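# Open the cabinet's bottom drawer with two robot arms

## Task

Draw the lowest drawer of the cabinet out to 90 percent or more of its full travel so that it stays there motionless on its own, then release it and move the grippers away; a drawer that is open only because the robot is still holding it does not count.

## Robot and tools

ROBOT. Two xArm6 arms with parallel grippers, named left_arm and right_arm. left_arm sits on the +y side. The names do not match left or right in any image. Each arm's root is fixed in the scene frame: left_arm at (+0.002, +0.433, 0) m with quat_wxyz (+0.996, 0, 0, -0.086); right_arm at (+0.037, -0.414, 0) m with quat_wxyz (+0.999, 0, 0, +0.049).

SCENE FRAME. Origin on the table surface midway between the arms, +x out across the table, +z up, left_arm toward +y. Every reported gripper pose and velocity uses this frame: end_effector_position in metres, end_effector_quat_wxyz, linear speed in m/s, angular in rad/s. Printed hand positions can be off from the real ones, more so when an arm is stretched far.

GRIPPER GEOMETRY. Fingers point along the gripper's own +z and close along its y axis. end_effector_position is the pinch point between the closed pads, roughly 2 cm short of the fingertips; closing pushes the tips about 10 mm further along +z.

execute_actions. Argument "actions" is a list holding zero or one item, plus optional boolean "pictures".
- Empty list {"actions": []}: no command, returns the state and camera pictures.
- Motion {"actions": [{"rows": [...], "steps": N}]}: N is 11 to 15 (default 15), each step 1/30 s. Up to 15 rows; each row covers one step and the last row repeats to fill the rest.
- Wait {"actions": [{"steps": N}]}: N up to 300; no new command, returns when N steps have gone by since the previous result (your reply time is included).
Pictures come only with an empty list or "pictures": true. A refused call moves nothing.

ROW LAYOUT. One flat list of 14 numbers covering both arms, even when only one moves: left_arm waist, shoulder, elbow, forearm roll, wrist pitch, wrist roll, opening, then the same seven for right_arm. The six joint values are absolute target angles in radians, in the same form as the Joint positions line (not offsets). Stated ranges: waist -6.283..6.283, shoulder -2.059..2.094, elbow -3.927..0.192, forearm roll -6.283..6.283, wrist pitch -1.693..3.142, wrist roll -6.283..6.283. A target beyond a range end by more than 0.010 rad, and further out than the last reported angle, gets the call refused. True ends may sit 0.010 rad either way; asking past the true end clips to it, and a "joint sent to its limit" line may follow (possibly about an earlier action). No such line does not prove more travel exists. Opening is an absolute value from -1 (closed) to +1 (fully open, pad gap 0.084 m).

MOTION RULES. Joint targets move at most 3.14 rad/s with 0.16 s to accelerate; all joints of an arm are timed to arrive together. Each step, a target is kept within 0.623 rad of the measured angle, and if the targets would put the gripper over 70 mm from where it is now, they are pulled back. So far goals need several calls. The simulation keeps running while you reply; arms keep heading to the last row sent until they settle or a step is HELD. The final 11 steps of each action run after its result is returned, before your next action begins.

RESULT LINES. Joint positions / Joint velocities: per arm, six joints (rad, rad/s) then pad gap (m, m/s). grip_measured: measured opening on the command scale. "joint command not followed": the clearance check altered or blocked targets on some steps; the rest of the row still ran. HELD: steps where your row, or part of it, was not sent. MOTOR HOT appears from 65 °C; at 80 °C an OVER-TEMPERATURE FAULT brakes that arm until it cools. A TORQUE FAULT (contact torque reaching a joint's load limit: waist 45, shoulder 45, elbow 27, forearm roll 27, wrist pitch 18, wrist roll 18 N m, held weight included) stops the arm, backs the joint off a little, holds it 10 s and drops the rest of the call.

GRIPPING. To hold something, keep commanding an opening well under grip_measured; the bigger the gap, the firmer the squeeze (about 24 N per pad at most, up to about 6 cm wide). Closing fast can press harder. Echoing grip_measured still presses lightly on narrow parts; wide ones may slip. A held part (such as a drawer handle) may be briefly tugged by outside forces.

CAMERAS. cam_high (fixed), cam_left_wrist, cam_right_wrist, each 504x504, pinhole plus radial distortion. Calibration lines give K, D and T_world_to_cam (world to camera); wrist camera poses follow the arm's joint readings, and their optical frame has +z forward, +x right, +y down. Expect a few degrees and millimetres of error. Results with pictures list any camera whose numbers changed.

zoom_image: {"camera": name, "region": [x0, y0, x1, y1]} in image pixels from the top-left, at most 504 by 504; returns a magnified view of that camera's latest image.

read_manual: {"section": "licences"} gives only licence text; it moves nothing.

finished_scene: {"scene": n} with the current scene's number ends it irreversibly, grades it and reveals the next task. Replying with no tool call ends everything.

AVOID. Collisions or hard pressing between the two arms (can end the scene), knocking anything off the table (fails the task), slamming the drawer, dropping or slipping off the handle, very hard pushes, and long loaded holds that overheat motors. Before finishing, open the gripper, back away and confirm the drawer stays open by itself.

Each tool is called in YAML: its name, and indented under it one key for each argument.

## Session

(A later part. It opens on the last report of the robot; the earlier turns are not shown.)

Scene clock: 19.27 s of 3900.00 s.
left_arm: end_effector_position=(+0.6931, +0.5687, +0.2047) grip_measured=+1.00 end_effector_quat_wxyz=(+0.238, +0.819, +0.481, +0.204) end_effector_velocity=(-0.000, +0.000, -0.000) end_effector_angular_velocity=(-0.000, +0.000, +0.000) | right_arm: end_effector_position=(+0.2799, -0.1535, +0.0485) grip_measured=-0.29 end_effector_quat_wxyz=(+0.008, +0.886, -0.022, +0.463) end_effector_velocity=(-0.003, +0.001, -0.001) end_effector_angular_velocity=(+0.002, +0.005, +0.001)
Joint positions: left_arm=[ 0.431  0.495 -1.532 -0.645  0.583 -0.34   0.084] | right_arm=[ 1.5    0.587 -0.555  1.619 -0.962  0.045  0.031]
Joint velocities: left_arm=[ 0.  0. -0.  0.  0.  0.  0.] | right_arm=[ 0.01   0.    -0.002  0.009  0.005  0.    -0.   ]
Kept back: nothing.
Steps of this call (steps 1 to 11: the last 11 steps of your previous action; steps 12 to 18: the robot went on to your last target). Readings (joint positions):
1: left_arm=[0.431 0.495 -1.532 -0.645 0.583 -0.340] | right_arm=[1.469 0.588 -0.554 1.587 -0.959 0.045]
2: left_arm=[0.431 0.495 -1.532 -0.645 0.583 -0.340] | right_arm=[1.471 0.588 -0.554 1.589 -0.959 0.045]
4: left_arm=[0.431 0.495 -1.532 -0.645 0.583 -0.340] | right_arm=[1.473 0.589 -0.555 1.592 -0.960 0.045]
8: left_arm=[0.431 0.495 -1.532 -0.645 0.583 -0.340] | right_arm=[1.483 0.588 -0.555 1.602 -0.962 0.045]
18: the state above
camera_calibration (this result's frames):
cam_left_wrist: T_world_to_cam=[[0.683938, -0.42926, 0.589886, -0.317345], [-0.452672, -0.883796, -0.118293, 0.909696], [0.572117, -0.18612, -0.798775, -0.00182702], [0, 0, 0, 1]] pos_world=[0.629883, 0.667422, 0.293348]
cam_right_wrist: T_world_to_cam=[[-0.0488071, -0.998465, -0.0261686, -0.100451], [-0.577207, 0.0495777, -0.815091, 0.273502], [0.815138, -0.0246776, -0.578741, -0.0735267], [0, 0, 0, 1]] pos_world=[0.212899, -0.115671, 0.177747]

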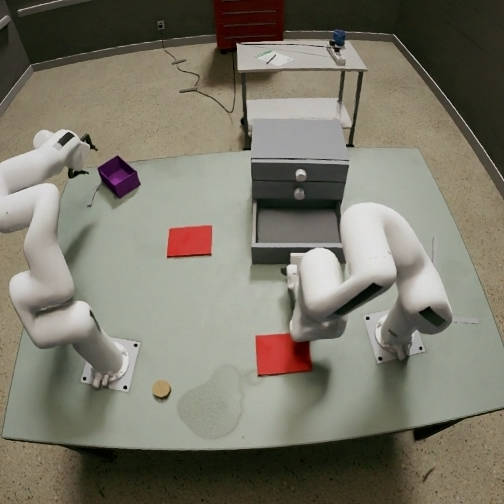

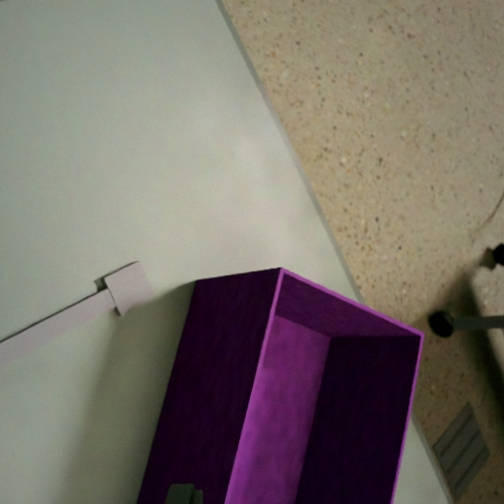

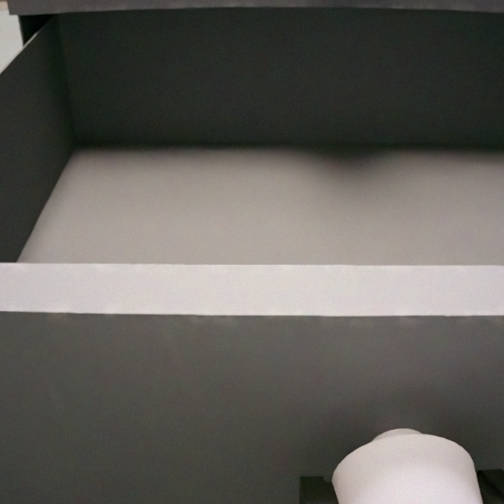

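execute_actions:
  actions:
    - {"rows":[[0.431,0.495,-1.532,-0.645,0.583,-0.34,1,1.5,0.587,-0.555,1.619,-0.962,0.045,1]],"steps":12}

execute_actions:
  actions:
    - {"rows":[[0.431,0.495,-1.532,-0.645,0.583,-0.34,1,1.75,0.59,-0.58,1.86,-0.962,0.03,1]]}

execute_actions:
  actions:
    - {"rows":[[0.431,0.495,-1.532,-0.645,0.583,-0.34,1,2.0,0.2,-0.55,1.86,-0.962,0.03,1]]}

execute_actions:
  actions:
    - {"steps":30}
  pictures: true

Scene clock: 19.63 s of 3900.00 s.
left_arm: end_effector_position=(+0.6931, +0.5687, +0.2047) grip_measured=+1.00 end_effector_quat_wxyz=(+0.238, +0.819, +0.481, +0.204) end_effector_velocity=(+0.000, +0.000, +0.000) end_effector_angular_velocity=(-0.000, -0.001, +0.001) | right_arm: end_effector_position=(+0.2793, -0.1535, +0.0479) grip_measured=-0.23 end_effector_quat_wxyz=(+0.008, +0.886, -0.022, +0.463) end_effector_velocity=(-0.018, -0.016, -0.024) end_effector_angular_velocity=(-0.017, +0.102, -0.026)
Joint positions: left_arm=[ 0.431  0.495 -1.532 -0.645  0.583 -0.34   0.084] | right_arm=[ 1.502  0.587 -0.556  1.621 -0.96   0.045  0.034]
Joint velocities: left_arm=[-0.     0.    -0.001 -0.    -0.001 -0.     0.   ] | right_arm=[ 0.036 -0.011  0.027  0.062  0.104 -0.004  0.217]
Steps of this call (steps 1 to 10: the robot went on to your last target; step 11: the first step of this action). Readings (joint positions):
11: the state above

Scene clock: 20.13 s of 3900.00 s.
left_arm: end_effector_position=(+0.6931, +0.5687, +0.2047) grip_measured=+1.00 end_effector_quat_wxyz=(+0.238, +0.819, +0.481, +0.204) end_effector_velocity=(-0.000, -0.000, +0.000) end_effector_angular_velocity=(+0.000, -0.001, -0.001) | right_arm: end_effector_position=(+0.2666, -0.1525, +0.0486) grip_measured=+1.00 end_effector_quat_wxyz=(+0.008, +0.886, -0.022, +0.464) end_effector_velocity=(-0.291, +0.035, +0.010) end_effector_angular_velocity=(+0.060, -0.021, +0.066)
Joint positions: left_arm=[ 0.431  0.495 -1.532 -0.645  0.583 -0.34   0.084] | right_arm=[ 1.549  0.588 -0.561  1.67  -0.961  0.042  0.084]
Joint velocities: left_arm=[-0.    -0.001  0.001 -0.001 -0.     0.001 -0.   ] | right_arm=[ 1.076  0.013 -0.124  1.048 -0.004 -0.065  0.   ]
Steps of this call (steps 1 to 11: the last 11 steps of your previous action; steps 12 to 15: the first 4 steps of this action). Readings (joint positions):
12: left_arm=[0.431 0.495 -1.532 -0.645 0.583 -0.340] | right_arm=[1.501 0.588 -0.554 1.620 -0.961 0.045]
13: left_arm=[0.431 0.495 -1.532 -0.645 0.583 -0.340] | right_arm=[1.506 0.588 -0.555 1.626 -0.961 0.045]
15: the state above

Scene clock: 20.63 s of 3900.00 s.
left_arm: end_effector_position=(+0.6931, +0.5687, +0.2047) grip_measured=+1.00 end_effector_quat_wxyz=(+0.238, +0.819, +0.481, +0.204) end_effector_velocity=(-0.000, +0.000, -0.000) end_effector_angular_velocity=(+0.001, +0.000, -0.001) | right_arm: end_effector_position=(+0.2023, -0.1405, +0.0590) grip_measured=+1.00 end_effector_quat_wxyz=(-0.023, +0.889, -0.012, +0.458) end_effector_velocity=(-0.223, +0.264, +0.205) end_effector_angular_velocity=(+0.853, +0.264, +0.621)
Joint positions: left_arm=[ 0.431  0.495 -1.532 -0.645  0.583 -0.34   0.084] | right_arm=[ 1.778  0.544 -0.572  1.858 -0.961  0.03   0.084]
Joint velocities: left_arm=[ 0.     0.001 -0.001  0.     0.001  0.002 -0.   ] | right_arm=[ 0.629 -0.969  0.076  0.007 -0.005  0.001  0.   ]
Steps of this call (steps 1 to 11: the last 11 steps of your previous action; steps 12 to 15: the first 4 steps of this action). Readings (joint positions):
12: left_arm=[0.431 0.495 -1.532 -0.645 0.583 -0.340] | right_arm=[1.746 0.590 -0.579 1.856 -0.962 0.030]
13: left_arm=[0.431 0.495 -1.532 -0.645 0.583 -0.340] | right_arm=[1.750 0.585 -0.578 1.857 -0.962 0.030]
15: the state above

Scene clock: 21.63 s of 3900.00 s.
left_arm: end_effector_position=(+0.6931, +0.5687, +0.2047) grip_measured=+1.00 end_effector_quat_wxyz=(+0.238, +0.819, +0.481, +0.204) end_effector_velocity=(-0.000, -0.000, -0.001) end_effector_angular_velocity=(+0.001, +0.000, -0.001) | right_arm: end_effector_position=(+0.1135, -0.0692, +0.1390) grip_measured=+1.00 end_effector_quat_wxyz=(-0.201, +0.899, +0.016, +0.388) end_effector_velocity=(-0.000, +0.000, +0.000) end_effector_angular_velocity=(+0.001, +0.001, +0.002)
Joint positions: left_arm=[ 0.431  0.495 -1.532 -0.645  0.583 -0.34   0.084] | right_arm=[ 2.     0.2   -0.55   1.86  -0.962  0.03   0.084]
Joint velocities: left_arm=[-0.     0.001  0.    -0.    -0.     0.002 -0.   ] | right_arm=[ 0.001 -0.001 -0.    -0.001  0.    -0.    -0.   ]
Kept back: nothing.
Steps of this call (steps 1 to 11: the last 11 steps of your previous action; steps 12 to 30: the robot went on to your last target). Readings (joint positions):
1: left_arm=[0.431 0.495 -1.532 -0.645 0.583 -0.340] | right_arm=[1.800 0.508 -0.571 1.858 -0.961 0.030]
2: left_arm=[0.431 0.495 -1.532 -0.645 0.583 -0.340] | right_arm=[1.823 0.472 -0.570 1.858 -0.962 0.030]
4: left_arm=[0.431 0.495 -1.532 -0.645 0.583 -0.340] | right_arm=[1.868 0.403 -0.566 1.858 -0.962 0.030]
8: left_arm=[0.431 0.495 -1.532 -0.645 0.583 -0.340] | right_arm=[1.952 0.274 -0.557 1.859 -0.962 0.030]
30: the state above
All arms were judged still, so your last target was given up. Only a new action makes them travel on or press farther. Fingers that are still opening or closing keep moving.
camera_calibration (this result's frames):
cam_left_wrist: T_world_to_cam=[[0.683937, -0.42926, 0.589886, -0.317345], [-0.452672, -0.883796, -0.118293, 0.909696], [0.572117, -0.18612, -0.798775, -0.00182695], [0, 0, 0, 1]] pos_world=[0.629883, 0.667422, 0.293348]
cam_right_wrist: T_world_to_cam=[[0.179757, -0.912113, -0.368425, 0.00561303], [-0.708668, 0.139682, -0.691576, 0.251022], [0.682258, 0.385407, -0.621277, 0.165927], [0, 0, 0, 1]] pos_world=[0.0636772, -0.0938931, 0.278755]

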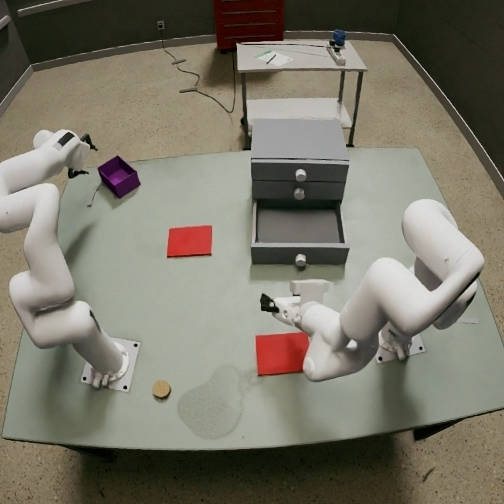

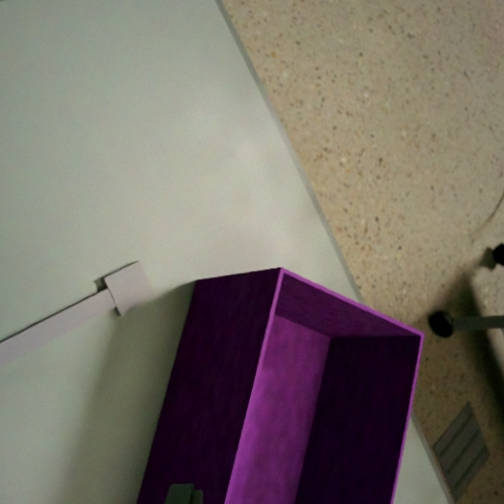

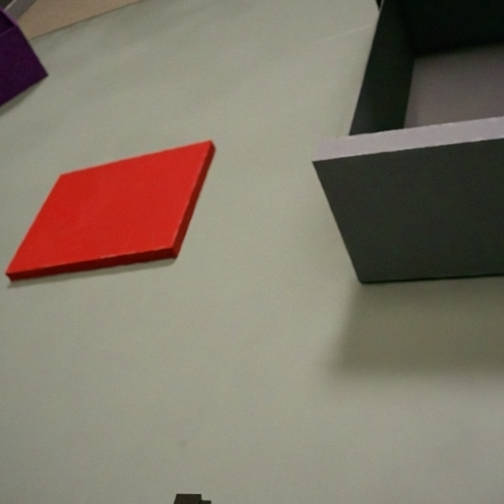

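finished_scene:
  scene: 2

The scene is finished: the task was done.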